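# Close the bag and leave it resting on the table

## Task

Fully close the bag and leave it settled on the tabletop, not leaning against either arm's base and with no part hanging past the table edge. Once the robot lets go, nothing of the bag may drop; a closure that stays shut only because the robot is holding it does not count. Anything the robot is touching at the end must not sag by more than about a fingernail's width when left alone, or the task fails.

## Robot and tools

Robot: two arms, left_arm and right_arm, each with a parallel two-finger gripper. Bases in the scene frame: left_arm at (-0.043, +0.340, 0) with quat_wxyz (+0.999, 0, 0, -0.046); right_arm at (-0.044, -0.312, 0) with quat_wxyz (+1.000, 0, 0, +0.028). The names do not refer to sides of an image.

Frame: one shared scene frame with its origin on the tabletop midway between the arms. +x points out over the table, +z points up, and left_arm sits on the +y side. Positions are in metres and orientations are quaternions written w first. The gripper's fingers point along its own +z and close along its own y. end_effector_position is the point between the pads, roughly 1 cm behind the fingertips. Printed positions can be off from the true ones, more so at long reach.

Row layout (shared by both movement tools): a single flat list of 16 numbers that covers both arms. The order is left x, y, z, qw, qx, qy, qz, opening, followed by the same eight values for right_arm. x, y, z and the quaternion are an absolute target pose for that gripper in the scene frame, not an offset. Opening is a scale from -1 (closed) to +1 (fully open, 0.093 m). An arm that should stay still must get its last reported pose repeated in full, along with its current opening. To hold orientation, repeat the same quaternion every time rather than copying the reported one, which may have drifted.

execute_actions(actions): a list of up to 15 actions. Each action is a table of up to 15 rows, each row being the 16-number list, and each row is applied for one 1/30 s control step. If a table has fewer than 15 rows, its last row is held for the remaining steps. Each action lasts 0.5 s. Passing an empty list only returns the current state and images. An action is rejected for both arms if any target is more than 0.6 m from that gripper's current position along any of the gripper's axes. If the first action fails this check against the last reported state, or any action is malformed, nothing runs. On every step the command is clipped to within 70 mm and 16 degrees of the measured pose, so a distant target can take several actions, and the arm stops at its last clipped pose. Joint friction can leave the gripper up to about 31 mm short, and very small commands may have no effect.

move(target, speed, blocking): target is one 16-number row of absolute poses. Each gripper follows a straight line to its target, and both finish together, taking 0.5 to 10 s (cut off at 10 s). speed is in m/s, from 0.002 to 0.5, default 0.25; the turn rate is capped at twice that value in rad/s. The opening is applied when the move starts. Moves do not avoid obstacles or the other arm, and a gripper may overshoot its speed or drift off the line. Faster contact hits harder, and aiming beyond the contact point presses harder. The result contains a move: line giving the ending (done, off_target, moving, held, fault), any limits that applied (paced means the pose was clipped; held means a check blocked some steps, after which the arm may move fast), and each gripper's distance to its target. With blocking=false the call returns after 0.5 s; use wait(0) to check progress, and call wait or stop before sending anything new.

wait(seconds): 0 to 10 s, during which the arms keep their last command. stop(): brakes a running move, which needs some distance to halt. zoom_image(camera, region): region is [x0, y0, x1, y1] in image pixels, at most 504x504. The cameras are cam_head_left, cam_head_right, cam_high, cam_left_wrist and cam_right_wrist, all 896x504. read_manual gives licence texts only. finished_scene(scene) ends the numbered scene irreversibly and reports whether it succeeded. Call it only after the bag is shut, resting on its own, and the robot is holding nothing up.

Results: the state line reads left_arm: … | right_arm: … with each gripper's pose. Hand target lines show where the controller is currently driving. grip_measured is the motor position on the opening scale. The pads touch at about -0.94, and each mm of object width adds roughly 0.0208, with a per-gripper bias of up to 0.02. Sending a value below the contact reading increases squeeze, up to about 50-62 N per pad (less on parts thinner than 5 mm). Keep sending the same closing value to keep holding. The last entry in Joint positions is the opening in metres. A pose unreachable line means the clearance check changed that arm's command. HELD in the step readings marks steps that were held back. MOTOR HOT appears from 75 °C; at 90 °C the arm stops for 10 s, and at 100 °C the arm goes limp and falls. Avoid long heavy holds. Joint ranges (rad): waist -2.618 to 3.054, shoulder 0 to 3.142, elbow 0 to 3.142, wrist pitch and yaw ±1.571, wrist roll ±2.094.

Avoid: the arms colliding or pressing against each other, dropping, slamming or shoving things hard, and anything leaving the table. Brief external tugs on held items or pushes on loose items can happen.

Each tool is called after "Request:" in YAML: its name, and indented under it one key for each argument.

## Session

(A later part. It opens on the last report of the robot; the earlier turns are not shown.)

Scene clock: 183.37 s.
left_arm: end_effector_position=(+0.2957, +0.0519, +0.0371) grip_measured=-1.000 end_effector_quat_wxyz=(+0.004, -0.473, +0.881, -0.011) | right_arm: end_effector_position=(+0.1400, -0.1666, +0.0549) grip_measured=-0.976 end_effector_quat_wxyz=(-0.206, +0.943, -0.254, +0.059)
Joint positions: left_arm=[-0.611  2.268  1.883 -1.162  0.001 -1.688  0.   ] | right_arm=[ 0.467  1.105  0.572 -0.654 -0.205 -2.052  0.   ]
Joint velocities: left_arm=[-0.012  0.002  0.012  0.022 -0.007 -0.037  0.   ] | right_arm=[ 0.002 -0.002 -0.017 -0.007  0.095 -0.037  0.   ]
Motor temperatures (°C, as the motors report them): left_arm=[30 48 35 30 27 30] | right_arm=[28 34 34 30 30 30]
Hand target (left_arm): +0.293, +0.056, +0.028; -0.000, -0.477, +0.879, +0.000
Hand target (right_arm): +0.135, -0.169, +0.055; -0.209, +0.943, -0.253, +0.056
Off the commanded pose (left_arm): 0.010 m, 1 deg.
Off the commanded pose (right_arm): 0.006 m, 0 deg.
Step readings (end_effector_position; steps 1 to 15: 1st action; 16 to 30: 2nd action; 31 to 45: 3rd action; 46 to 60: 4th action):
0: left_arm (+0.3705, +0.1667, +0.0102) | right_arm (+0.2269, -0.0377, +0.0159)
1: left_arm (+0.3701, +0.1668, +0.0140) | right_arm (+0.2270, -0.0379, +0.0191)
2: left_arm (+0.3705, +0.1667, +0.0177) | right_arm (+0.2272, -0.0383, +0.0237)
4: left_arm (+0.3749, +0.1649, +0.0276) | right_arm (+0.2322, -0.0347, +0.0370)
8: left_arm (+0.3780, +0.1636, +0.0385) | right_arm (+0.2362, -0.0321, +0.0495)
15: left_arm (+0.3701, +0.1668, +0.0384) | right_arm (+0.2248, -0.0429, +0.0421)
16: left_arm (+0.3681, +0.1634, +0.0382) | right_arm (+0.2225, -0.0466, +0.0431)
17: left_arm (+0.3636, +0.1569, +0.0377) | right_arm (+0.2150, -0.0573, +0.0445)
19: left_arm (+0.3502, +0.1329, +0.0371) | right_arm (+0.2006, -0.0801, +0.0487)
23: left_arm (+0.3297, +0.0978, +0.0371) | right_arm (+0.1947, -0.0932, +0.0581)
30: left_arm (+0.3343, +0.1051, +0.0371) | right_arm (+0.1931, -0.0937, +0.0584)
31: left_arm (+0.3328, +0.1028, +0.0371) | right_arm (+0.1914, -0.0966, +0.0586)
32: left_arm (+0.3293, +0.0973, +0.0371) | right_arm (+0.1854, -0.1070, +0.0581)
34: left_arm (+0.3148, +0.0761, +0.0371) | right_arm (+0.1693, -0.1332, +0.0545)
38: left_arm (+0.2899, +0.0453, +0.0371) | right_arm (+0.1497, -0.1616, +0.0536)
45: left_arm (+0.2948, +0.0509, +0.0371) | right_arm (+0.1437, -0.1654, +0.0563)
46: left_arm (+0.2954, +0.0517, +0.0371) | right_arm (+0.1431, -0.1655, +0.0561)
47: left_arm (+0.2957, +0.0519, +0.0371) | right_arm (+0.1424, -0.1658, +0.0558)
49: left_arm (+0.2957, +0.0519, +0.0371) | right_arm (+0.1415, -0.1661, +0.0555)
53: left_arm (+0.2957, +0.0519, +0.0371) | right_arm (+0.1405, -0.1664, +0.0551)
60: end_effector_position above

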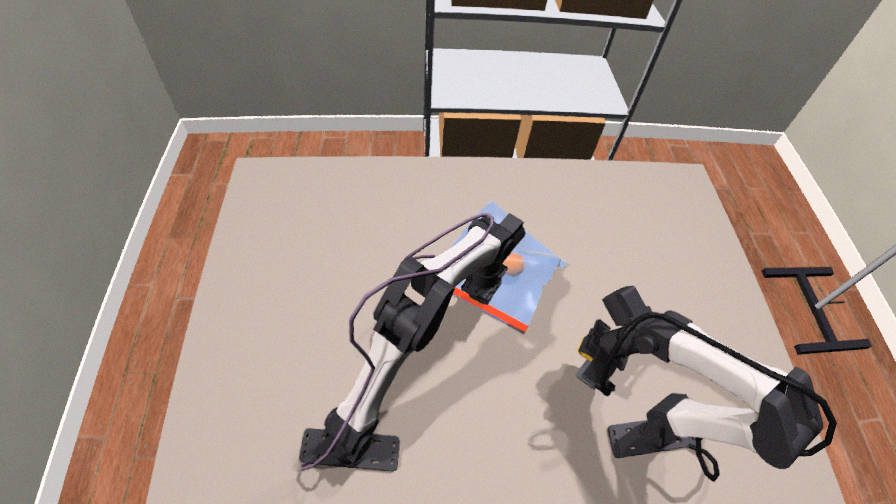

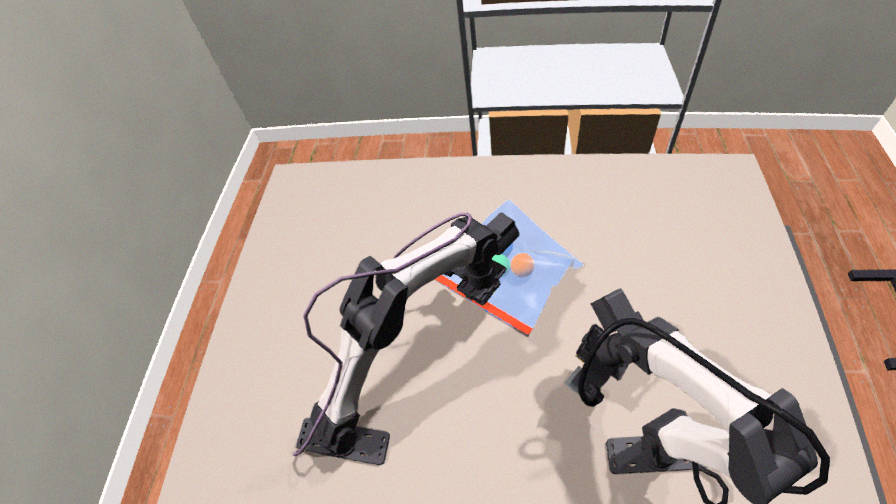

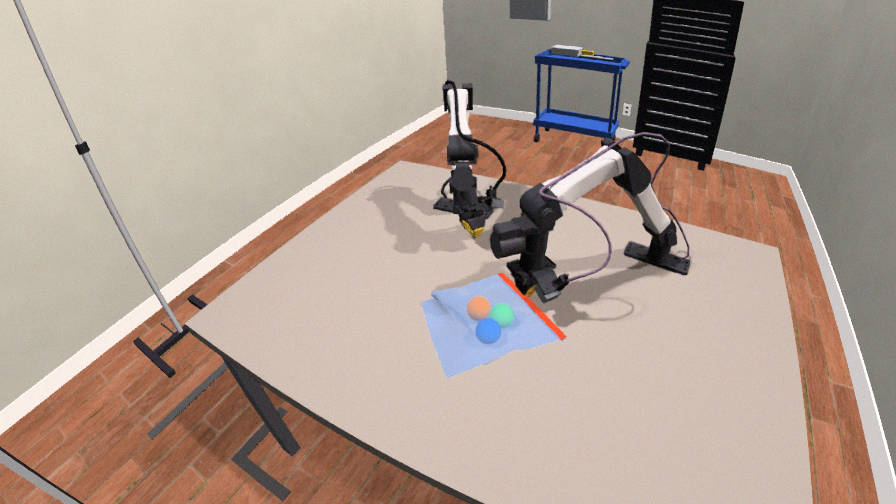

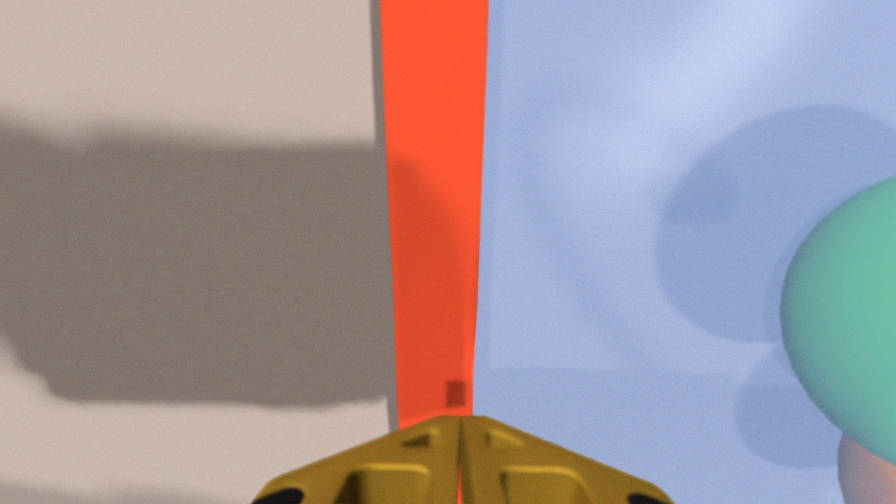

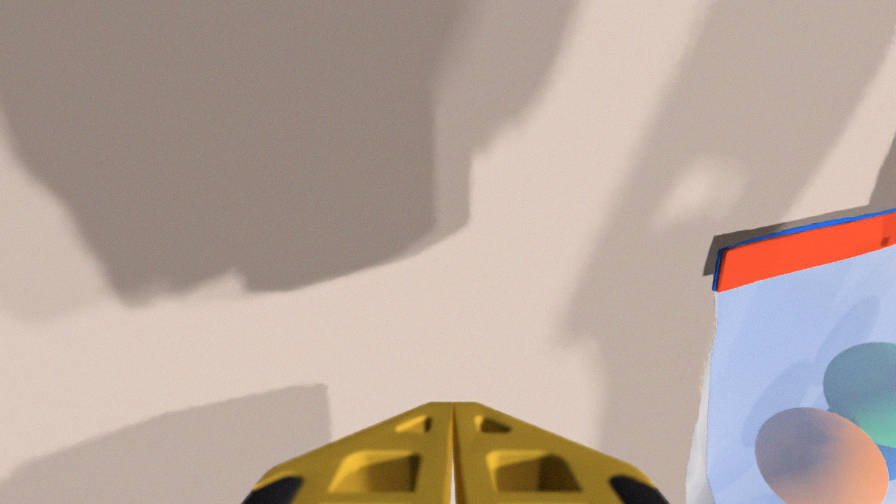

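Request:
execute_actions:
  actions:
    - [[0.2957,0.0593,0.026,0,-0.4772,0.8788,0,-1, 0.135,-0.169,0.055,0.209,-0.943,0.253,-0.056,-1],[0.2957,0.0593,0.022,0,-0.4772,0.8788,0,-1, 0.135,-0.169,0.055,0.209,-0.943,0.253,-0.056,-1],[0.2957,0.0593,0.018,0,-0.4772,0.8788,0,-1, 0.135,-0.169,0.055,0.209,-0.943,0.253,-0.056,-1],[0.2957,0.0593,0.014,0,-0.4772,0.8788,0,-1, 0.135,-0.169,0.055,0.209,-0.943,0.253,-0.056,-1],[0.2957,0.0593,0.009,0,-0.4772,0.8788,0,-1, 0.135,-0.169,0.055,0.209,-0.943,0.253,-0.056,-1],[0.2949,0.0599,0.004,0,-0.4772,0.8788,0,-1, 0.135,-0.169,0.055,0.209,-0.943,0.253,-0.056,-1],[0.2934,0.0613,-0.001,0,-0.4772,0.8788,0,-1, 0.135,-0.169,0.055,0.209,-0.943,0.253,-0.056,-1],[0.2919,0.0626,-0.006,0,-0.4772,0.8788,0,-1, 0.135,-0.169,0.055,0.209,-0.943,0.253,-0.056,-1],[0.2901,0.0643,-0.011,0,-0.4772,0.8788,0,-1, 0.135,-0.169,0.055,0.209,-0.943,0.253,-0.056,-1],[0.2882,0.0660,-0.016,0,-0.4772,0.8788,0,-1, 0.135,-0.169,0.055,0.209,-0.943,0.253,-0.056,-1],[0.2864,0.0676,-0.022,0,-0.4772,0.8788,0,-1, 0.135,-0.169,0.055,0.209,-0.943,0.253,-0.056,-1]]
    - [[0.2864,0.0676,-0.022,0,-0.4772,0.8788,0,-1, 0.135,-0.169,0.055,0.209,-0.943,0.253,-0.056,-1]]
    - [[0.293,0.059,0.028,0,-0.4772,0.8788,0,-1, 0.135,-0.169,0.055,0.209,-0.943,0.253,-0.056,-1],[0.293,0.059,0.028,0,-0.4772,0.8788,0,-1, 0.135,-0.169,0.055,0.209,-0.943,0.253,-0.056,-1],[0.293,0.059,0.028,0,-0.4772,0.8788,0,-1, 0.135,-0.169,0.055,0.209,-0.943,0.253,-0.056,-1],[0.293,0.059,0.028,0,-0.4772,0.8788,0,-1, 0.135,-0.169,0.055,0.209,-0.943,0.253,-0.056,-1],[0.2838,0.0426,0.028,0,-0.4772,0.8788,0,-1, 0.135,-0.169,0.055,0.209,-0.943,0.253,-0.056,-1]]
    - [[0.2838,0.0426,0.014,0,-0.4772,0.8788,0,-1, 0.135,-0.169,0.055,0.209,-0.943,0.253,-0.056,-1],[0.2838,0.0426,0.009,0,-0.4772,0.8788,0,-1, 0.135,-0.169,0.055,0.209,-0.943,0.253,-0.056,-1],[0.2830,0.0432,0.004,0,-0.4772,0.8788,0,-1, 0.135,-0.169,0.055,0.209,-0.943,0.253,-0.056,-1],[0.2815,0.0446,-0.001,0,-0.4772,0.8788,0,-1, 0.135,-0.169,0.055,0.209,-0.943,0.253,-0.056,-1],[0.2800,0.0459,-0.006,0,-0.4772,0.8788,0,-1, 0.135,-0.169,0.055,0.209,-0.943,0.253,-0.056,-1],[0.2782,0.0476,-0.011,0,-0.4772,0.8788,0,-1, 0.135,-0.169,0.055,0.209,-0.943,0.253,-0.056,-1],[0.2763,0.0493,-0.016,0,-0.4772,0.8788,0,-1, 0.135,-0.169,0.055,0.209,-0.943,0.253,-0.056,-1],[0.2745,0.0509,-0.022,0,-0.4772,0.8788,0,-1, 0.135,-0.169,0.055,0.209,-0.943,0.253,-0.056,-1]]
    - [[0.2745,0.0509,-0.022,0,-0.4772,0.8788,0,-1, 0.135,-0.169,0.055,0.209,-0.943,0.253,-0.056,-1]]
    - [[0.284,0.0455,0.028,0,-0.4772,0.8788,0,-1, 0.135,-0.169,0.055,0.209,-0.943,0.253,-0.056,-1],[0.284,0.0455,0.028,0,-0.4772,0.8788,0,-1, 0.135,-0.169,0.055,0.209,-0.943,0.253,-0.056,-1],[0.284,0.0455,0.028,0,-0.4772,0.8788,0,-1, 0.135,-0.169,0.055,0.209,-0.943,0.253,-0.056,-1],[0.284,0.0455,0.028,0,-0.4772,0.8788,0,-1, 0.135,-0.169,0.055,0.209,-0.943,0.253,-0.056,-1],[0.2749,0.0292,0.028,0,-0.4772,0.8788,0,-1, 0.135,-0.169,0.055,0.209,-0.943,0.253,-0.056,-1]]
    - [[0.2749,0.0292,0.014,0,-0.4772,0.8788,0,-1, 0.135,-0.169,0.055,0.209,-0.943,0.253,-0.056,-1],[0.2749,0.0292,0.009,0,-0.4772,0.8788,0,-1, 0.135,-0.169,0.055,0.209,-0.943,0.253,-0.056,-1],[0.2741,0.0298,0.004,0,-0.4772,0.8788,0,-1, 0.135,-0.169,0.055,0.209,-0.943,0.253,-0.056,-1],[0.2726,0.0312,-0.001,0,-0.4772,0.8788,0,-1, 0.135,-0.169,0.055,0.209,-0.943,0.253,-0.056,-1],[0.2711,0.0325,-0.006,0,-0.4772,0.8788,0,-1, 0.135,-0.169,0.055,0.209,-0.943,0.253,-0.056,-1],[0.2693,0.0342,-0.011,0,-0.4772,0.8788,0,-1, 0.135,-0.169,0.055,0.209,-0.943,0.253,-0.056,-1],[0.2674,0.0359,-0.016,0,-0.4772,0.8788,0,-1, 0.135,-0.169,0.055,0.209,-0.943,0.253,-0.056,-1],[0.2656,0.0375,-0.022,0,-0.4772,0.8788,0,-1, 0.135,-0.169,0.055,0.209,-0.943,0.253,-0.056,-1]]
    - [[0.2656,0.0375,-0.022,0,-0.4772,0.8788,0,-1, 0.135,-0.169,0.055,0.209,-0.943,0.253,-0.056,-1]]

Scene clock: 191.03 s.
left_arm: end_effector_position=(+0.2768, +0.0274, +0.0107) grip_measured=-1.000 end_effector_quat_wxyz=(+0.009, -0.474, +0.880, -0.035) | right_arm: end_effector_position=(+0.1398, -0.1667, +0.0548) grip_measured=-0.976 end_effector_quat_wxyz=(-0.206, +0.943, -0.254, +0.058)
Joint positions: left_arm=[-0.679  2.253  1.748 -0.994  0.003 -1.761  0.   ] | right_arm=[ 0.467  1.105  0.572 -0.655 -0.205 -2.052  0.   ]
Joint velocities: left_arm=[ 0.002 -0.012 -0.007 -0.037 -0.007  0.007  0.   ] | right_arm=[ 0.007  0.007 -0.017 -0.007  0.007  0.007  0.   ]
Motor temperatures (°C, as the motors report them): left_arm=[30 49 35 30 27 30] | right_arm=[28 35 35 30 30 30]
Hand target (left_arm): +0.264, +0.039, -0.020; -0.000, -0.477, +0.879, +0.000
Hand target (right_arm): +0.135, -0.169, +0.055; -0.209, +0.943, -0.253, +0.056
Off the commanded pose (left_arm): 0.036 m, 4 deg.
Off the commanded pose (right_arm): 0.005 m, 0 deg.
Step readings (end_effector_position; steps 1 to 15: 1st action; 16 to 30: 2nd action; 31 to 45: 3rd action; 46 to 60: 4th action; 61 to 75: 5th action; 76 to 90: 6th action; 91 to 105: 7th action; 106 to 120: 8th action):
0: left_arm (+0.2957, +0.0519, +0.0371) | right_arm (+0.1399, -0.1666, +0.0549)
1: left_arm (+0.2957, +0.0519, +0.0371) | right_arm (+0.1399, -0.1666, +0.0549)
2: left_arm (+0.2961, +0.0520, +0.0371) | right_arm (+0.1399, -0.1666, +0.0549)
4: left_arm (+0.2973, +0.0519, +0.0352) | right_arm (+0.1399, -0.1666, +0.0549)
8: left_arm (+0.2947, +0.0554, +0.0208) | right_arm (+0.1399, -0.1666, +0.0549)
15: left_arm (+0.2932, +0.0563, +0.0104) | right_arm (+0.1399, -0.1666, +0.0549)
16: left_arm (+0.2933, +0.0562, +0.0102) | right_arm (+0.1399, -0.1666, +0.0549)
17: left_arm (+0.2938, +0.0557, +0.0106) | right_arm (+0.1399, -0.1666, +0.0549)
19: left_arm (+0.2941, +0.0555, +0.0106) | right_arm (+0.1399, -0.1666, +0.0549)
23: left_arm (+0.2944, +0.0552, +0.0106) | right_arm (+0.1399, -0.1666, +0.0549)
30: left_arm (+0.2944, +0.0552, +0.0106) | right_arm (+0.1399, -0.1666, +0.0549)
31: left_arm (+0.2940, +0.0555, +0.0139) | right_arm (+0.1399, -0.1666, +0.0549)
32: left_arm (+0.2943, +0.0553, +0.0170) | right_arm (+0.1398, -0.1667, +0.0548)
34: left_arm (+0.2970, +0.0530, +0.0253) | right_arm (+0.1398, -0.1667, +0.0548)
38: left_arm (+0.2956, +0.0427, +0.0376) | right_arm (+0.1398, -0.1667, +0.0548)
45: left_arm (+0.2856, +0.0408, +0.0336) | right_arm (+0.1398, -0.1667, +0.0548)
46: left_arm (+0.2854, +0.0410, +0.0323) | right_arm (+0.1398, -0.1667, +0.0548)
47: left_arm (+0.2859, +0.0406, +0.0312) | right_arm (+0.1398, -0.1667, +0.0548)
49: left_arm (+0.2868, +0.0398, +0.0268) | right_arm (+0.1398, -0.1667, +0.0548)
53: left_arm (+0.2815, +0.0444, +0.0105) | right_arm (+0.1398, -0.1667, +0.0548)
60: left_arm (+0.2853, +0.0409, +0.0106) | right_arm (+0.1398, -0.1667, +0.0548)
61: left_arm (+0.2853, +0.0409, +0.0106) | right_arm (+0.1398, -0.1667, +0.0548)
62: left_arm (+0.2855, +0.0407, +0.0106) | right_arm (+0.1398, -0.1667, +0.0548)
64: left_arm (+0.2856, +0.0406, +0.0106) | right_arm (+0.1398, -0.1667, +0.0548)
68: left_arm (+0.2856, +0.0406, +0.0106) | right_arm (+0.1398, -0.1667, +0.0548)
75: left_arm (+0.2856, +0.0406, +0.0106) | right_arm (+0.1398, -0.1667, +0.0548)
76: left_arm (+0.2852, +0.0410, +0.0139) | right_arm (+0.1398, -0.1667, +0.0548)
77: left_arm (+0.2853, +0.0408, +0.0171) | right_arm (+0.1398, -0.1667, +0.0548)
79: left_arm (+0.2879, +0.0385, +0.0255) | right_arm (+0.1398, -0.1667, +0.0548)
83: left_arm (+0.2870, +0.0283, +0.0381) | right_arm (+0.1398, -0.1667, +0.0548)
90: left_arm (+0.2769, +0.0274, +0.0337) | right_arm (+0.1398, -0.1667, +0.0548)
91: left_arm (+0.2768, +0.0276, +0.0324) | right_arm (+0.1398, -0.1667, +0.0548)
92: left_arm (+0.2772, +0.0272, +0.0313) | right_arm (+0.1398, -0.1667, +0.0548)
94: left_arm (+0.2780, +0.0264, +0.0267) | right_arm (+0.1398, -0.1667, +0.0548)
98: left_arm (+0.2729, +0.0311, +0.0108) | right_arm (+0.1398, -0.1667, +0.0548)
105: left_arm (+0.2766, +0.0275, +0.0107) | right_arm (+0.1398, -0.1667, +0.0548)
106: left_arm (+0.2766, +0.0275, +0.0107) | right_arm (+0.1398, -0.1667, +0.0548)
107: left_arm (+0.2767, +0.0274, +0.0107) | right_arm (+0.1398, -0.1667, +0.0548)
109: left_arm (+0.2768, +0.0274, +0.0107) | right_arm (+0.1398, -0.1667, +0.0548)
113: left_arm (+0.2768, +0.0274, +0.0107) | right_arm (+0.1398, -0.1667, +0.0548)
120: end_effector_position above

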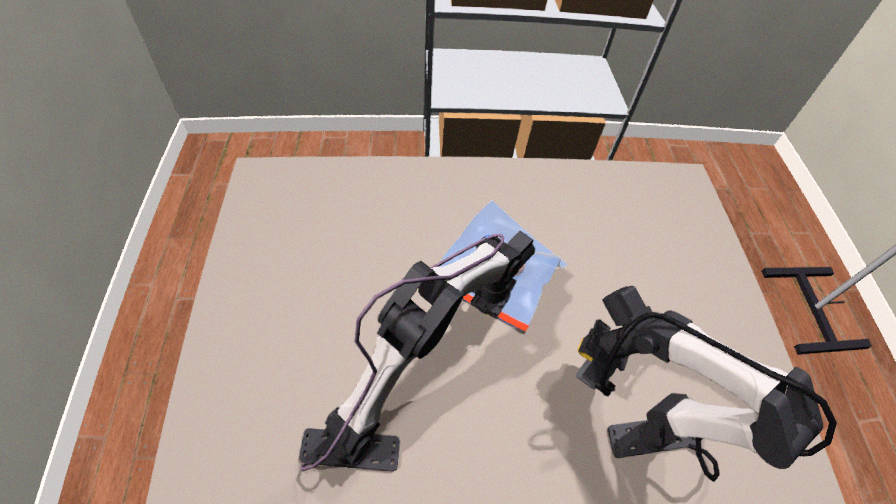

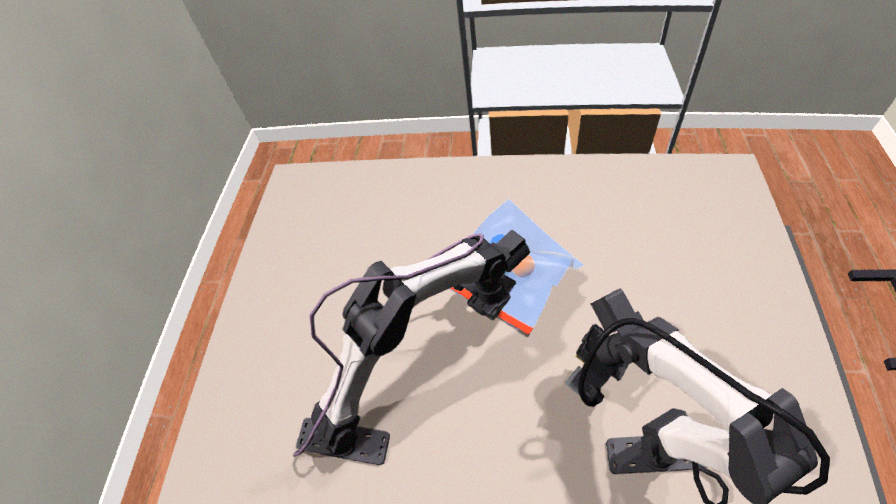

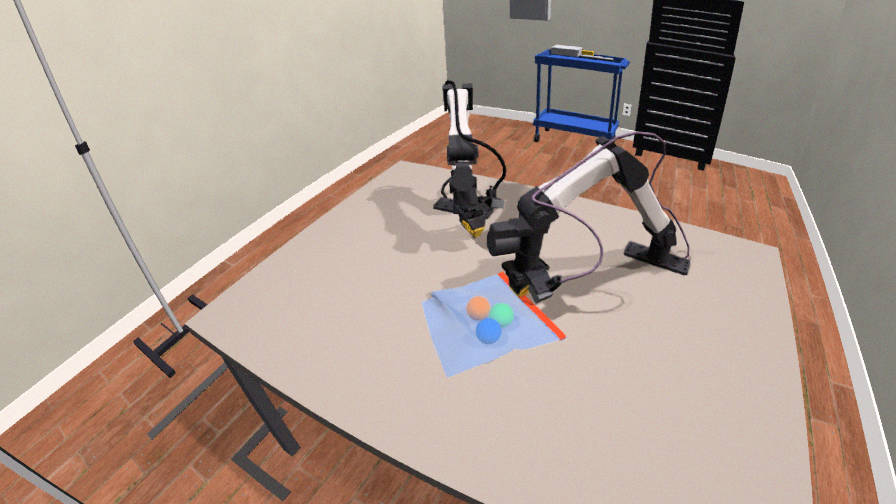

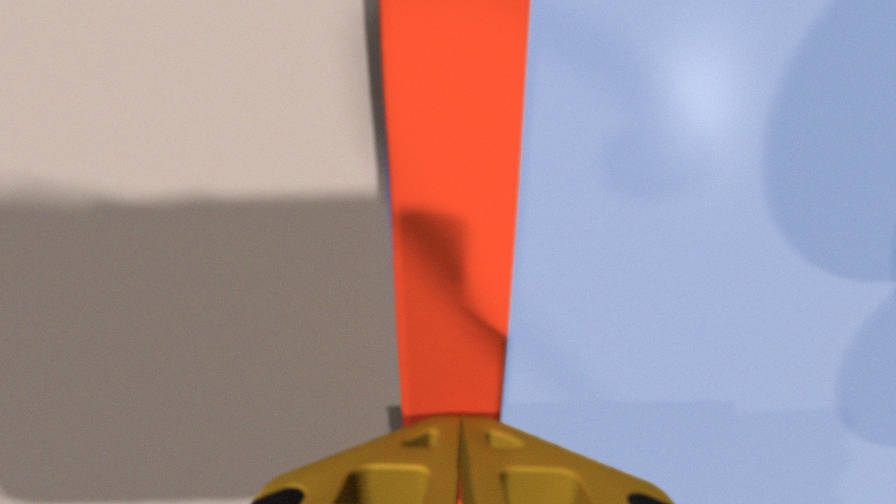

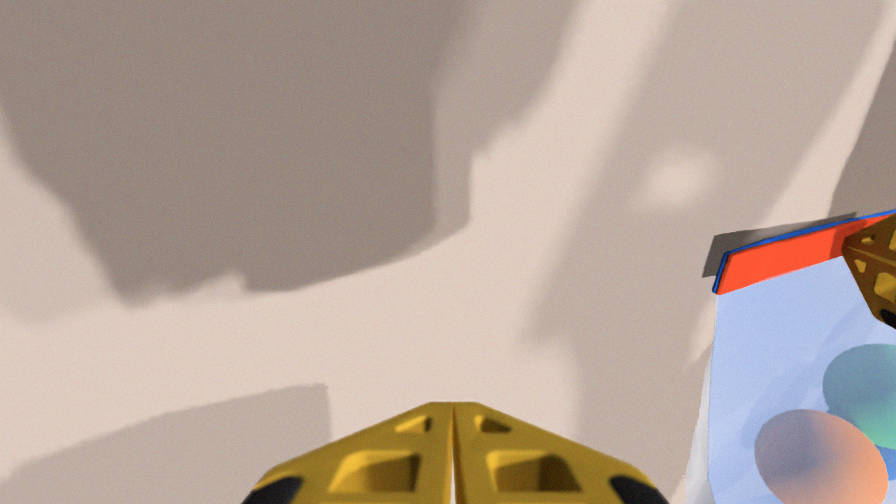

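Request:
execute_actions:
  actions:
    - [[0.275,0.0295,0.03,0,-0.4772,0.8788,0,-1, 0.135,-0.169,0.055,0.209,-0.943,0.253,-0.056,-1],[0.275,0.0295,0.03,0,-0.4772,0.8788,0,-1, 0.135,-0.169,0.055,0.209,-0.943,0.253,-0.056,-1],[0.275,0.0295,0.03,0,-0.4772,0.8788,0,-1, 0.135,-0.169,0.055,0.209,-0.943,0.253,-0.056,-1],[0.275,0.0295,0.03,0,-0.4772,0.8788,0,-1, 0.135,-0.169,0.055,0.209,-0.943,0.253,-0.056,-1],[0.2647,0.0170,0.028,0,-0.4772,0.8788,0,-1, 0.135,-0.169,0.055,0.209,-0.943,0.253,-0.056,-1]]
    - [[0.2647,0.0170,0.014,0,-0.4772,0.8788,0,-1, 0.135,-0.169,0.055,0.209,-0.943,0.253,-0.056,-1],[0.2647,0.0170,0.009,0,-0.4772,0.8788,0,-1, 0.135,-0.169,0.055,0.209,-0.943,0.253,-0.056,-1],[0.2641,0.0177,0.004,0,-0.4772,0.8788,0,-1, 0.135,-0.169,0.055,0.209,-0.943,0.253,-0.056,-1],[0.2627,0.0192,-0.001,0,-0.4772,0.8788,0,-1, 0.135,-0.169,0.055,0.209,-0.943,0.253,-0.056,-1],[0.2614,0.0207,-0.006,0,-0.4772,0.8788,0,-1, 0.135,-0.169,0.055,0.209,-0.943,0.253,-0.056,-1],[0.2597,0.0225,-0.011,0,-0.4772,0.8788,0,-1, 0.135,-0.169,0.055,0.209,-0.943,0.253,-0.056,-1],[0.2580,0.0244,-0.016,0,-0.4772,0.8788,0,-1, 0.135,-0.169,0.055,0.209,-0.943,0.253,-0.056,-1],[0.2564,0.0262,-0.022,0,-0.4772,0.8788,0,-1, 0.135,-0.169,0.055,0.209,-0.943,0.253,-0.056,-1]]
    - [[0.2564,0.0262,-0.022,0,-0.4772,0.8788,0,-1, 0.135,-0.169,0.055,0.209,-0.943,0.253,-0.056,-1]]
    - [[0.2647,0.017,0.03,0,-0.4772,0.8788,0,-1, 0.135,-0.169,0.055,0.209,-0.943,0.253,-0.056,-1],[0.2647,0.017,0.03,0,-0.4772,0.8788,0,-1, 0.135,-0.169,0.055,0.209,-0.943,0.253,-0.056,-1],[0.2647,0.017,0.03,0,-0.4772,0.8788,0,-1, 0.135,-0.169,0.055,0.209,-0.943,0.253,-0.056,-1],[0.2647,0.017,0.03,0,-0.4772,0.8788,0,-1, 0.135,-0.169,0.055,0.209,-0.943,0.253,-0.056,-1],[0.2557,0.0038,0.028,0,-0.4772,0.8788,0,-1, 0.135,-0.169,0.055,0.209,-0.943,0.253,-0.056,-1]]
    - [[0.2557,0.0038,0.014,0,-0.4772,0.8788,0,-1, 0.135,-0.169,0.055,0.209,-0.943,0.253,-0.056,-1],[0.2557,0.0038,0.009,0,-0.4772,0.8788,0,-1, 0.135,-0.169,0.055,0.209,-0.943,0.253,-0.056,-1],[0.2551,0.0045,0.004,0,-0.4772,0.8788,0,-1, 0.135,-0.169,0.055,0.209,-0.943,0.253,-0.056,-1],[0.2537,0.0060,-0.001,0,-0.4772,0.8788,0,-1, 0.135,-0.169,0.055,0.209,-0.943,0.253,-0.056,-1],[0.2524,0.0075,-0.006,0,-0.4772,0.8788,0,-1, 0.135,-0.169,0.055,0.209,-0.943,0.253,-0.056,-1],[0.2507,0.0093,-0.011,0,-0.4772,0.8788,0,-1, 0.135,-0.169,0.055,0.209,-0.943,0.253,-0.056,-1],[0.2490,0.0112,-0.016,0,-0.4772,0.8788,0,-1, 0.135,-0.169,0.055,0.209,-0.943,0.253,-0.056,-1],[0.2474,0.0130,-0.022,0,-0.4772,0.8788,0,-1, 0.135,-0.169,0.055,0.209,-0.943,0.253,-0.056,-1]]
    - [[0.2474,0.0130,-0.022,0,-0.4772,0.8788,0,-1, 0.135,-0.169,0.055,0.209,-0.943,0.253,-0.056,-1]]
    - [[0.2557,0.0038,0.03,0,-0.4772,0.8788,0,-1, 0.135,-0.169,0.055,0.209,-0.943,0.253,-0.056,-1],[0.2557,0.0038,0.03,0,-0.4772,0.8788,0,-1, 0.135,-0.169,0.055,0.209,-0.943,0.253,-0.056,-1],[0.2557,0.0038,0.03,0,-0.4772,0.8788,0,-1, 0.135,-0.169,0.055,0.209,-0.943,0.253,-0.056,-1],[0.2557,0.0038,0.03,0,-0.4772,0.8788,0,-1, 0.135,-0.169,0.055,0.209,-0.943,0.253,-0.056,-1],[0.2467,-0.0094,0.028,0,-0.4772,0.8788,0,-1, 0.135,-0.169,0.055,0.209,-0.943,0.253,-0.056,-1]]
    - [[0.2467,-0.0094,0.014,0,-0.4772,0.8788,0,-1, 0.135,-0.169,0.055,0.209,-0.943,0.253,-0.056,-1],[0.2467,-0.0094,0.009,0,-0.4772,0.8788,0,-1, 0.135,-0.169,0.055,0.209,-0.943,0.253,-0.056,-1],[0.2461,-0.0087,0.004,0,-0.4772,0.8788,0,-1, 0.135,-0.169,0.055,0.209,-0.943,0.253,-0.056,-1],[0.2447,-0.0072,-0.001,0,-0.4772,0.8788,0,-1, 0.135,-0.169,0.055,0.209,-0.943,0.253,-0.056,-1],[0.2434,-0.0057,-0.006,0,-0.4772,0.8788,0,-1, 0.135,-0.169,0.055,0.209,-0.943,0.253,-0.056,-1],[0.2417,-0.0039,-0.011,0,-0.4772,0.8788,0,-1, 0.135,-0.169,0.055,0.209,-0.943,0.253,-0.056,-1],[0.2400,-0.0020,-0.016,0,-0.4772,0.8788,0,-1, 0.135,-0.169,0.055,0.209,-0.943,0.253,-0.056,-1],[0.2384,-0.0002,-0.022,0,-0.4772,0.8788,0,-1, 0.135,-0.169,0.055,0.209,-0.943,0.253,-0.056,-1]]
    - [[0.2384,-0.0002,-0.022,0,-0.4772,0.8788,0,-1, 0.135,-0.169,0.055,0.209,-0.943,0.253,-0.056,-1]]

Scene clock: 200.00 s.
left_arm: end_effector_position=(+0.2471, -0.0104, +0.0105) grip_measured=-1.000 end_effector_quat_wxyz=(+0.004, -0.474, +0.880, -0.033) | right_arm: end_effector_position=(+0.1398, -0.1667, +0.0548) grip_measured=-0.976 end_effector_quat_wxyz=(-0.206, +0.943, -0.254, +0.058)
Joint positions: left_arm=[-0.783  2.289  1.809 -1.024  0.005 -1.865  0.   ] | right_arm=[ 0.467  1.105  0.572 -0.655 -0.205 -2.052  0.   ]
Joint velocities: left_arm=[ 0.012  0.002 -0.002 -0.037 -0.022 -0.022  0.   ] | right_arm=[ 0.007 -0.007  0.012  0.007 -0.037  0.022  0.   ]
Motor temperatures (°C, as the motors report them): left_arm=[30 49 35 30 27 30] | right_arm=[28 35 35 31 30 30]
Hand target (left_arm): +0.237, +0.001, -0.020; +0.000, -0.477, +0.879, +0.000
Hand target (right_arm): +0.135, -0.169, +0.055; -0.209, +0.943, -0.253, +0.056
Off the commanded pose (left_arm): 0.035 m, 4 deg.
Off the commanded pose (right_arm): 0.005 m, 0 deg.
Step readings (end_effector_position; steps 1 to 15: 1st action; 16 to 30: 2nd action; 31 to 45: 3rd action; 46 to 60: 4th action; 61 to 75: 5th action; 76 to 90: 6th action; 91 to 105: 7th action; 106 to 120: 8th action; 121 to 135: 9th action):
0: left_arm (+0.2768, +0.0274, +0.0107) | right_arm (+0.1398, -0.1667, +0.0548)
1: left_arm (+0.2765, +0.0276, +0.0141) | right_arm (+0.1398, -0.1667, +0.0548)
2: left_arm (+0.2769, +0.0272, +0.0175) | right_arm (+0.1398, -0.1667, +0.0548)
4: left_arm (+0.2804, +0.0238, +0.0268) | right_arm (+0.1398, -0.1667, +0.0548)
8: left_arm (+0.2775, +0.0150, +0.0377) | right_arm (+0.1398, -0.1667, +0.0548)
15: left_arm (+0.2662, +0.0155, +0.0337) | right_arm (+0.1398, -0.1667, +0.0548)
16: left_arm (+0.2660, +0.0157, +0.0325) | right_arm (+0.1398, -0.1667, +0.0548)
17: left_arm (+0.2664, +0.0152, +0.0312) | right_arm (+0.1398, -0.1667, +0.0548)
19: left_arm (+0.2674, +0.0142, +0.0270) | right_arm (+0.1398, -0.1667, +0.0548)
23: left_arm (+0.2620, +0.0195, +0.0104) | right_arm (+0.1398, -0.1667, +0.0548)
30: left_arm (+0.2653, +0.0161, +0.0106) | right_arm (+0.1398, -0.1667, +0.0548)
31: left_arm (+0.2653, +0.0160, +0.0106) | right_arm (+0.1398, -0.1667, +0.0548)
32: left_arm (+0.2655, +0.0159, +0.0107) | right_arm (+0.1398, -0.1667, +0.0548)
34: left_arm (+0.2655, +0.0158, +0.0107) | right_arm (+0.1398, -0.1667, +0.0548)
38: left_arm (+0.2655, +0.0158, +0.0107) | right_arm (+0.1398, -0.1667, +0.0548)
45: left_arm (+0.2655, +0.0158, +0.0107) | right_arm (+0.1398, -0.1667, +0.0548)
46: left_arm (+0.2653, +0.0160, +0.0141) | right_arm (+0.1398, -0.1667, +0.0548)
47: left_arm (+0.2658, +0.0155, +0.0176) | right_arm (+0.1398, -0.1667, +0.0548)
49: left_arm (+0.2696, +0.0116, +0.0268) | right_arm (+0.1398, -0.1667, +0.0548)
53: left_arm (+0.2683, +0.0012, +0.0408) | right_arm (+0.1398, -0.1667, +0.0548)
60: left_arm (+0.2578, +0.0015, +0.0340) | right_arm (+0.1398, -0.1667, +0.0548)
61: left_arm (+0.2575, +0.0017, +0.0325) | right_arm (+0.1398, -0.1667, +0.0548)
62: left_arm (+0.2580, +0.0012, +0.0312) | right_arm (+0.1398, -0.1667, +0.0548)
64: left_arm (+0.2585, +0.0006, +0.0264) | right_arm (+0.1398, -0.1667, +0.0548)
68: left_arm (+0.2537, +0.0057, +0.0114) | right_arm (+0.1398, -0.1667, +0.0548)
75: left_arm (+0.2562, +0.0028, +0.0103) | right_arm (+0.1398, -0.1667, +0.0548)
76: left_arm (+0.2562, +0.0028, +0.0102) | right_arm (+0.1398, -0.1667, +0.0548)
77: left_arm (+0.2563, +0.0027, +0.0103) | right_arm (+0.1398, -0.1667, +0.0548)
79: left_arm (+0.2563, +0.0027, +0.0103) | right_arm (+0.1398, -0.1667, +0.0548)
83: left_arm (+0.2563, +0.0027, +0.0103) | right_arm (+0.1398, -0.1667, +0.0548)
90: left_arm (+0.2563, +0.0027, +0.0103) | right_arm (+0.1398, -0.1667, +0.0548)
91: left_arm (+0.2562, +0.0028, +0.0141) | right_arm (+0.1398, -0.1667, +0.0548)
92: left_arm (+0.2568, +0.0021, +0.0178) | right_arm (+0.1398, -0.1667, +0.0548)
94: left_arm (+0.2606, -0.0021, +0.0270) | right_arm (+0.1398, -0.1667, +0.0548)
98: left_arm (+0.2594, -0.0125, +0.0402) | right_arm (+0.1398, -0.1667, +0.0548)
105: left_arm (+0.2486, -0.0117, +0.0337) | right_arm (+0.1398, -0.1667, +0.0548)
106: left_arm (+0.2484, -0.0115, +0.0323) | right_arm (+0.1398, -0.1667, +0.0548)
107: left_arm (+0.2488, -0.0119, +0.0312) | right_arm (+0.1398, -0.1667, +0.0548)
109: left_arm (+0.2494, -0.0127, +0.0265) | right_arm (+0.1398, -0.1667, +0.0548)
113: left_arm (+0.2447, -0.0074, +0.0114) | right_arm (+0.1398, -0.1667, +0.0548)
120: left_arm (+0.2470, -0.0102, +0.0106) | right_arm (+0.1398, -0.1667, +0.0548)
121: left_arm (+0.2470, -0.0103, +0.0105) | right_arm (+0.1398, -0.1667, +0.0548)
122: left_arm (+0.2471, -0.0104, +0.0105) | right_arm (+0.1398, -0.1667, +0.0548)
124: left_arm (+0.2471, -0.0104, +0.0105) | right_arm (+0.1398, -0.1667, +0.0548)
128: left_arm (+0.2471, -0.0104, +0.0105) | right_arm (+0.1398, -0.1667, +0.0548)
135: end_effector_position above

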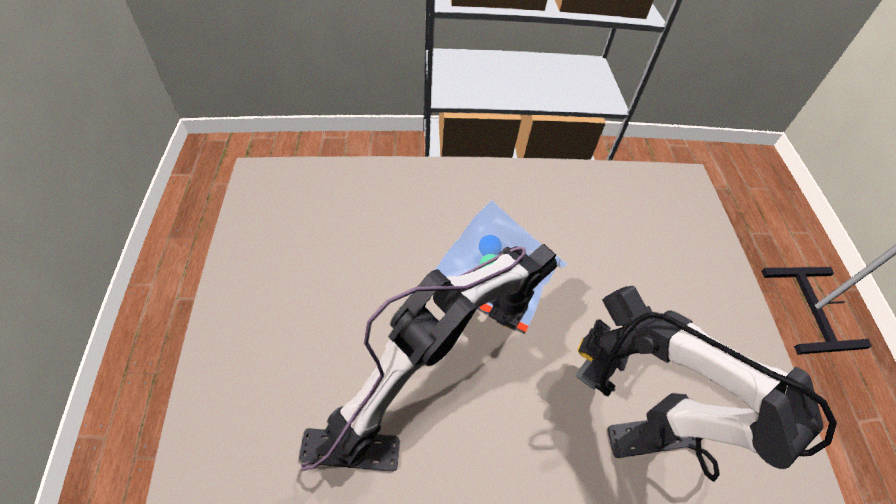

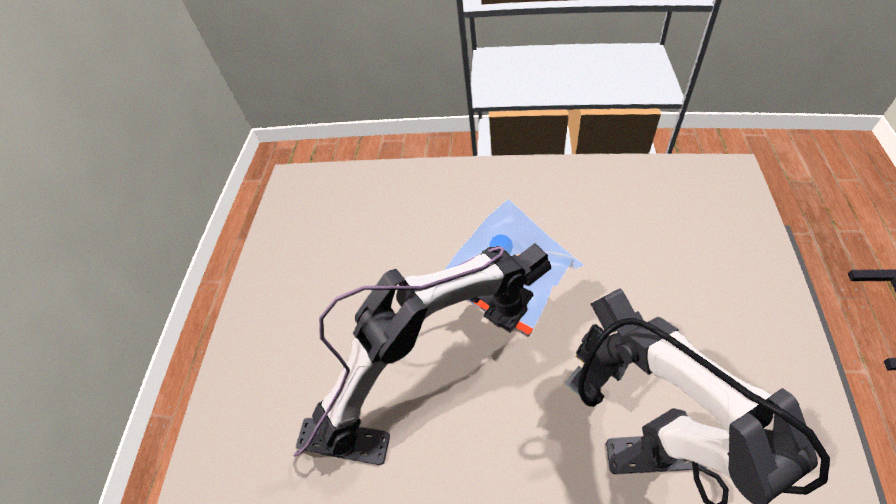

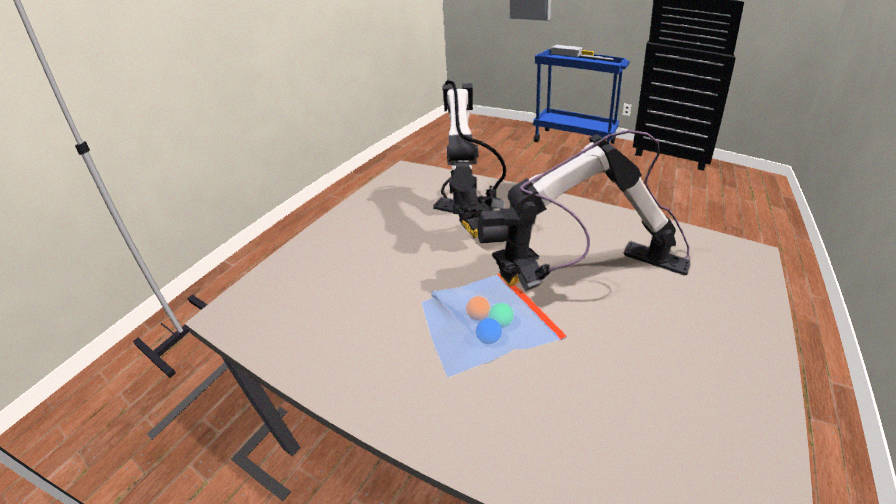

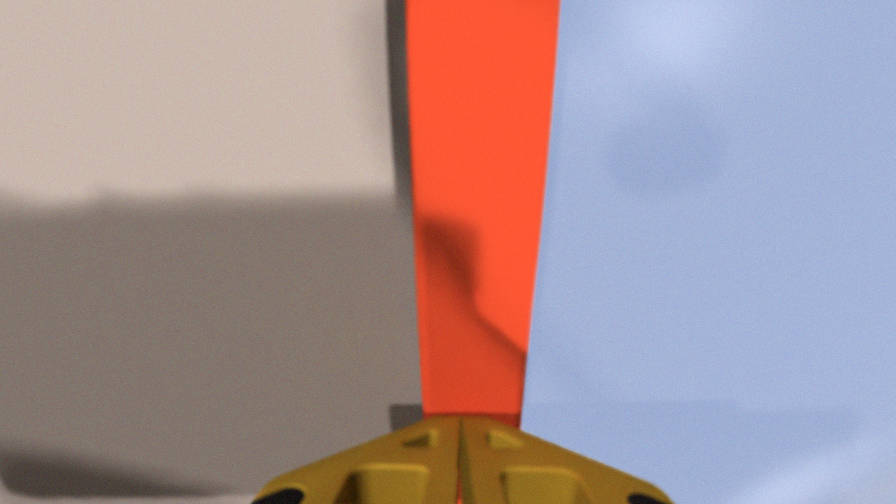

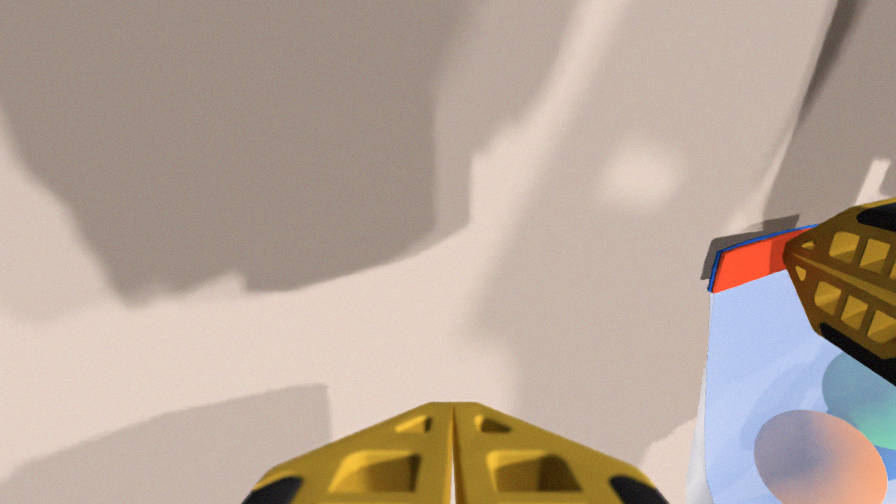

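Request:
execute_actions:
  actions:
    - [[0.2460,-0.0090,0.03,0,-0.4772,0.8788,0,-1, 0.135,-0.169,0.055,0.209,-0.943,0.253,-0.056,-1],[0.2460,-0.0090,0.03,0,-0.4772,0.8788,0,-1, 0.135,-0.169,0.055,0.209,-0.943,0.253,-0.056,-1],[0.2460,-0.0090,0.03,0,-0.4772,0.8788,0,-1, 0.135,-0.169,0.055,0.209,-0.943,0.253,-0.056,-1],[0.2460,-0.0090,0.03,0,-0.4772,0.8788,0,-1, 0.135,-0.169,0.055,0.209,-0.943,0.253,-0.056,-1],[0.2396,-0.0242,0.028,0,-0.4772,0.8788,0,-1, 0.135,-0.169,0.055,0.209,-0.943,0.253,-0.056,-1]]
    - [[0.2396,-0.0242,0.014,0,-0.4772,0.8788,0,-1, 0.135,-0.169,0.055,0.209,-0.943,0.253,-0.056,-1],[0.2396,-0.0242,0.009,0,-0.4772,0.8788,0,-1, 0.135,-0.169,0.055,0.209,-0.943,0.253,-0.056,-1],[0.2390,-0.0234,0.004,0,-0.4772,0.8788,0,-1, 0.135,-0.169,0.055,0.209,-0.943,0.253,-0.056,-1],[0.2378,-0.0218,-0.001,0,-0.4772,0.8788,0,-1, 0.135,-0.169,0.055,0.209,-0.943,0.253,-0.056,-1],[0.2366,-0.0202,-0.006,0,-0.4772,0.8788,0,-1, 0.135,-0.169,0.055,0.209,-0.943,0.253,-0.056,-1],[0.2352,-0.0181,-0.011,0,-0.4772,0.8788,0,-1, 0.135,-0.169,0.055,0.209,-0.943,0.253,-0.056,-1],[0.2337,-0.0161,-0.016,0,-0.4772,0.8788,0,-1, 0.135,-0.169,0.055,0.209,-0.943,0.253,-0.056,-1],[0.2322,-0.0141,-0.022,0,-0.4772,0.8788,0,-1, 0.135,-0.169,0.055,0.209,-0.943,0.253,-0.056,-1]]
    - [[0.2322,-0.0141,-0.022,0,-0.4772,0.8788,0,-1, 0.135,-0.169,0.055,0.209,-0.943,0.253,-0.056,-1]]
    - [[0.2390,-0.0234,0.03,0,-0.4772,0.8788,0,-1, 0.135,-0.169,0.055,0.209,-0.943,0.253,-0.056,-1],[0.2390,-0.0234,0.03,0,-0.4772,0.8788,0,-1, 0.135,-0.169,0.055,0.209,-0.943,0.253,-0.056,-1],[0.2390,-0.0234,0.03,0,-0.4772,0.8788,0,-1, 0.135,-0.169,0.055,0.209,-0.943,0.253,-0.056,-1],[0.2390,-0.0234,0.03,0,-0.4772,0.8788,0,-1, 0.135,-0.169,0.055,0.209,-0.943,0.253,-0.056,-1],[0.2307,-0.0376,0.028,0,-0.4772,0.8788,0,-1, 0.135,-0.169,0.055,0.209,-0.943,0.253,-0.056,-1]]
    - [[0.2307,-0.0376,0.014,0,-0.4772,0.8788,0,-1, 0.135,-0.169,0.055,0.209,-0.943,0.253,-0.056,-1],[0.2307,-0.0376,0.009,0,-0.4772,0.8788,0,-1, 0.135,-0.169,0.055,0.209,-0.943,0.253,-0.056,-1],[0.2301,-0.0368,0.004,0,-0.4772,0.8788,0,-1, 0.135,-0.169,0.055,0.209,-0.943,0.253,-0.056,-1],[0.2289,-0.0352,-0.001,0,-0.4772,0.8788,0,-1, 0.135,-0.169,0.055,0.209,-0.943,0.253,-0.056,-1],[0.2277,-0.0336,-0.006,0,-0.4772,0.8788,0,-1, 0.135,-0.169,0.055,0.209,-0.943,0.253,-0.056,-1],[0.2263,-0.0315,-0.011,0,-0.4772,0.8788,0,-1, 0.135,-0.169,0.055,0.209,-0.943,0.253,-0.056,-1],[0.2248,-0.0295,-0.016,0,-0.4772,0.8788,0,-1, 0.135,-0.169,0.055,0.209,-0.943,0.253,-0.056,-1],[0.2233,-0.0275,-0.022,0,-0.4772,0.8788,0,-1, 0.135,-0.169,0.055,0.209,-0.943,0.253,-0.056,-1]]
    - [[0.2233,-0.0275,-0.022,0,-0.4772,0.8788,0,-1, 0.135,-0.169,0.055,0.209,-0.943,0.253,-0.056,-1]]
    - [[0.2301,-0.0368,0.03,0,-0.4772,0.8788,0,-1, 0.135,-0.169,0.055,0.209,-0.943,0.253,-0.056,-1],[0.2301,-0.0368,0.03,0,-0.4772,0.8788,0,-1, 0.135,-0.169,0.055,0.209,-0.943,0.253,-0.056,-1],[0.2301,-0.0368,0.03,0,-0.4772,0.8788,0,-1, 0.135,-0.169,0.055,0.209,-0.943,0.253,-0.056,-1],[0.2301,-0.0368,0.03,0,-0.4772,0.8788,0,-1, 0.135,-0.169,0.055,0.209,-0.943,0.253,-0.056,-1],[0.2230,-0.0493,0.028,0,-0.4772,0.8788,0,-1, 0.135,-0.169,0.055,0.209,-0.943,0.253,-0.056,-1]]
    - [[0.2230,-0.0493,0.014,0,-0.4772,0.8788,0,-1, 0.135,-0.169,0.055,0.209,-0.943,0.253,-0.056,-1],[0.2230,-0.0493,0.009,0,-0.4772,0.8788,0,-1, 0.135,-0.169,0.055,0.209,-0.943,0.253,-0.056,-1],[0.2224,-0.0485,0.004,0,-0.4772,0.8788,0,-1, 0.135,-0.169,0.055,0.209,-0.943,0.253,-0.056,-1],[0.2212,-0.0469,-0.001,0,-0.4772,0.8788,0,-1, 0.135,-0.169,0.055,0.209,-0.943,0.253,-0.056,-1],[0.2200,-0.0453,-0.006,0,-0.4772,0.8788,0,-1, 0.135,-0.169,0.055,0.209,-0.943,0.253,-0.056,-1],[0.2186,-0.0432,-0.011,0,-0.4772,0.8788,0,-1, 0.135,-0.169,0.055,0.209,-0.943,0.253,-0.056,-1],[0.2171,-0.0412,-0.016,0,-0.4772,0.8788,0,-1, 0.135,-0.169,0.055,0.209,-0.943,0.253,-0.056,-1],[0.2156,-0.0392,-0.022,0,-0.4772,0.8788,0,-1, 0.135,-0.169,0.055,0.209,-0.943,0.253,-0.056,-1]]
    - [[0.2156,-0.0392,-0.022,0,-0.4772,0.8788,0,-1, 0.135,-0.169,0.055,0.209,-0.943,0.253,-0.056,-1]]

Scene clock: 212.90 s.
left_arm: end_effector_position=(+0.2227, -0.0494, +0.0107) grip_measured=-1.000 end_effector_quat_wxyz=(-0.001, -0.475, +0.880, -0.033) | right_arm: end_effector_position=(+0.1398, -0.1667, +0.0548) grip_measured=-0.976 end_effector_quat_wxyz=(-0.206, +0.943, -0.254, +0.058)
Joint positions: left_arm=[-0.875  2.361  1.934 -1.078  0.009 -1.958  0.   ] | right_arm=[ 0.467  1.105  0.572 -0.655 -0.205 -2.052  0.   ]
Joint velocities: left_arm=[-0.002  0.007 -0.002  0.037  0.007  0.007  0.   ] | right_arm=[ 0.007 -0.002  0.017 -0.051 -0.051 -0.022  0.   ]
Motor temperatures (°C, as the motors report them): left_arm=[30 49 35 30 27 30] | right_arm=[28 35 35 31 30 30]
Hand target (left_arm): +0.215, -0.038, -0.020; +0.000, -0.477, +0.879, +0.001
Hand target (right_arm): +0.135, -0.169, +0.055; -0.209, +0.943, -0.253, +0.056
Off the commanded pose (left_arm): 0.035 m, 4 deg.
Off the commanded pose (right_arm): 0.005 m, 0 deg.
Step readings (end_effector_position; steps 1 to 15: 1st action; 16 to 30: 2nd action; 31 to 45: 3rd action; 46 to 60: 4th action; 61 to 75: 5th action; 76 to 90: 6th action; 91 to 105: 7th action; 106 to 120: 8th action; 121 to 135: 9th action):
0: left_arm (+0.2471, -0.0104, +0.0105) | right_arm (+0.1398, -0.1667, +0.0548)
1: left_arm (+0.2469, -0.0102, +0.0143) | right_arm (+0.1398, -0.1667, +0.0548)
2: left_arm (+0.2476, -0.0109, +0.0178) | right_arm (+0.1398, -0.1667, +0.0548)
4: left_arm (+0.2509, -0.0149, +0.0270) | right_arm (+0.1398, -0.1667, +0.0548)
8: left_arm (+0.2523, -0.0281, +0.0406) | right_arm (+0.1398, -0.1667, +0.0548)
15: left_arm (+0.2418, -0.0270, +0.0334) | right_arm (+0.1398, -0.1667, +0.0548)
16: left_arm (+0.2416, -0.0267, +0.0322) | right_arm (+0.1398, -0.1667, +0.0548)
17: left_arm (+0.2420, -0.0272, +0.0311) | right_arm (+0.1398, -0.1667, +0.0548)
19: left_arm (+0.2424, -0.0278, +0.0264) | right_arm (+0.1398, -0.1667, +0.0548)
23: left_arm (+0.2385, -0.0232, +0.0124) | right_arm (+0.1398, -0.1667, +0.0548)
30: left_arm (+0.2404, -0.0256, +0.0110) | right_arm (+0.1398, -0.1667, +0.0548)
31: left_arm (+0.2405, -0.0258, +0.0110) | right_arm (+0.1398, -0.1667, +0.0548)
32: left_arm (+0.2405, -0.0259, +0.0110) | right_arm (+0.1398, -0.1667, +0.0548)
34: left_arm (+0.2407, -0.0260, +0.0110) | right_arm (+0.1398, -0.1667, +0.0548)
38: left_arm (+0.2408, -0.0261, +0.0110) | right_arm (+0.1398, -0.1667, +0.0548)
45: left_arm (+0.2408, -0.0261, +0.0110) | right_arm (+0.1398, -0.1667, +0.0548)
46: left_arm (+0.2405, -0.0258, +0.0145) | right_arm (+0.1398, -0.1667, +0.0548)
47: left_arm (+0.2408, -0.0263, +0.0178) | right_arm (+0.1398, -0.1667, +0.0548)
49: left_arm (+0.2439, -0.0301, +0.0269) | right_arm (+0.1398, -0.1667, +0.0548)
53: left_arm (+0.2435, -0.0420, +0.0406) | right_arm (+0.1398, -0.1667, +0.0548)
60: left_arm (+0.2328, -0.0406, +0.0340) | right_arm (+0.1398, -0.1667, +0.0548)
61: left_arm (+0.2326, -0.0403, +0.0326) | right_arm (+0.1398, -0.1667, +0.0548)
62: left_arm (+0.2330, -0.0408, +0.0315) | right_arm (+0.1398, -0.1667, +0.0548)
64: left_arm (+0.2333, -0.0413, +0.0264) | right_arm (+0.1398, -0.1667, +0.0548)
68: left_arm (+0.2291, -0.0361, +0.0128) | right_arm (+0.1398, -0.1667, +0.0548)
75: left_arm (+0.2304, -0.0381, +0.0108) | right_arm (+0.1398, -0.1667, +0.0548)
76: left_arm (+0.2304, -0.0381, +0.0106) | right_arm (+0.1398, -0.1667, +0.0548)
77: left_arm (+0.2305, -0.0382, +0.0106) | right_arm (+0.1398, -0.1667, +0.0548)
79: left_arm (+0.2306, -0.0383, +0.0106) | right_arm (+0.1398, -0.1667, +0.0548)
83: left_arm (+0.2306, -0.0383, +0.0106) | right_arm (+0.1398, -0.1667, +0.0548)
90: left_arm (+0.2306, -0.0383, +0.0106) | right_arm (+0.1398, -0.1667, +0.0548)
91: left_arm (+0.2305, -0.0382, +0.0143) | right_arm (+0.1398, -0.1667, +0.0548)
92: left_arm (+0.2312, -0.0392, +0.0179) | right_arm (+0.1398, -0.1667, +0.0548)
94: left_arm (+0.2346, -0.0439, +0.0274) | right_arm (+0.1398, -0.1667, +0.0548)
98: left_arm (+0.2353, -0.0552, +0.0413) | right_arm (+0.1398, -0.1667, +0.0548)
105: left_arm (+0.2254, -0.0525, +0.0342) | right_arm (+0.1398, -0.1667, +0.0548)
106: left_arm (+0.2253, -0.0522, +0.0330) | right_arm (+0.1398, -0.1667, +0.0548)
107: left_arm (+0.2255, -0.0526, +0.0315) | right_arm (+0.1398, -0.1667, +0.0548)
109: left_arm (+0.2254, -0.0525, +0.0260) | right_arm (+0.1398, -0.1667, +0.0548)
113: left_arm (+0.2208, -0.0467, +0.0126) | right_arm (+0.1398, -0.1667, +0.0548)
120: left_arm (+0.2222, -0.0487, +0.0108) | right_arm (+0.1398, -0.1667, +0.0548)
121: left_arm (+0.2223, -0.0488, +0.0106) | right_arm (+0.1398, -0.1667, +0.0548)
122: left_arm (+0.2225, -0.0490, +0.0107) | right_arm (+0.1398, -0.1667, +0.0548)
124: left_arm (+0.2226, -0.0493, +0.0107) | right_arm (+0.1398, -0.1667, +0.0548)
128: left_arm (+0.2227, -0.0494, +0.0107) | right_arm (+0.1398, -0.1667, +0.0548)
135: end_effector_position above

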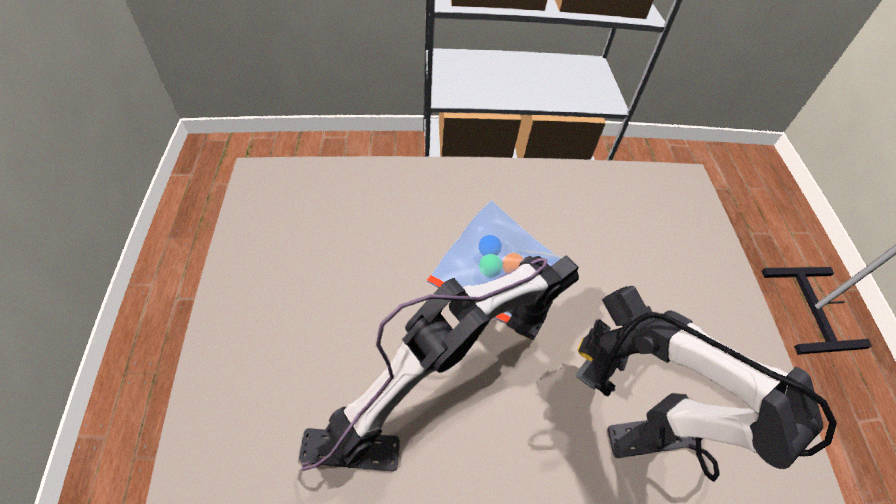

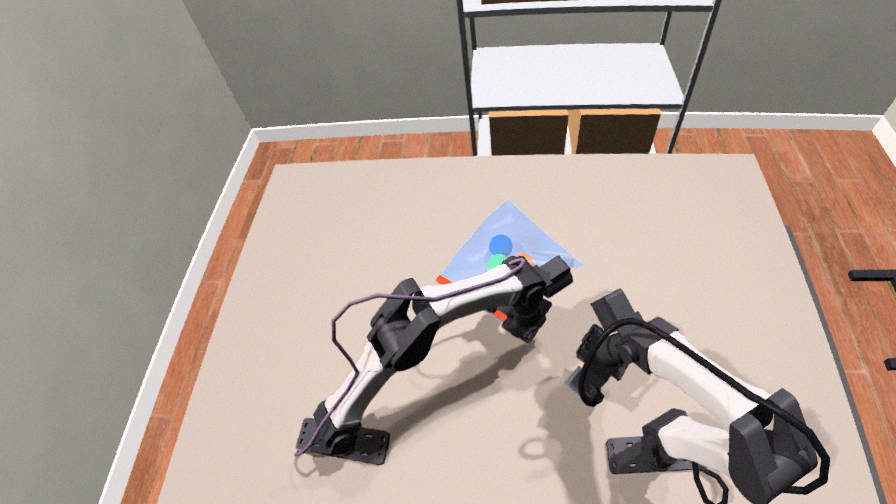

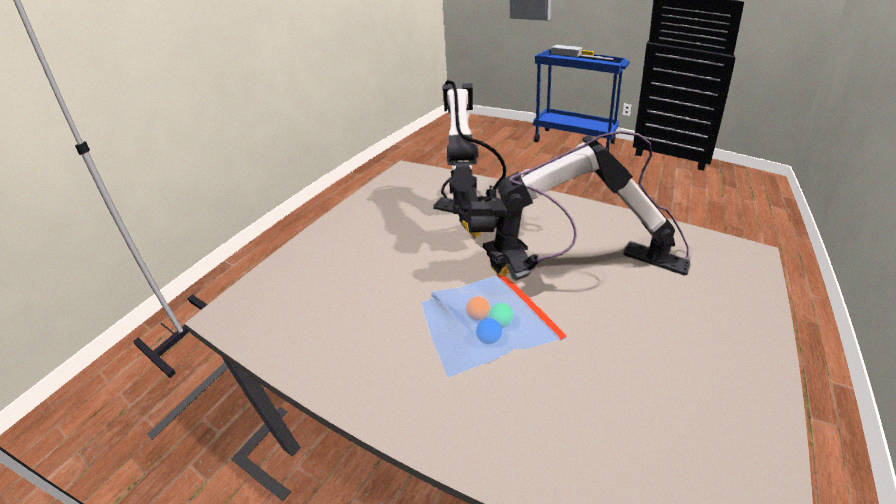

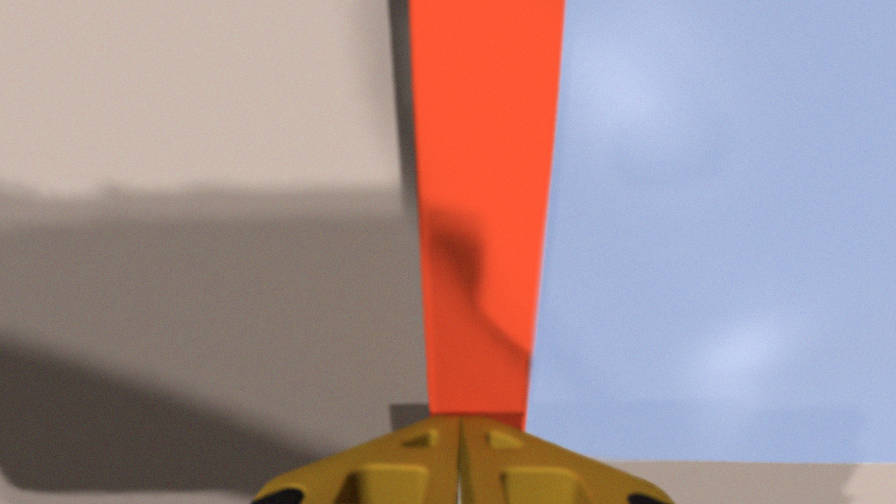

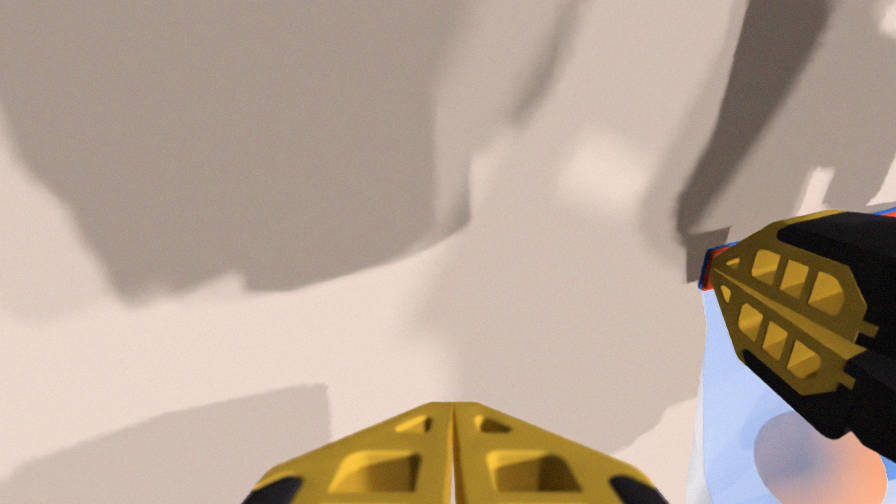

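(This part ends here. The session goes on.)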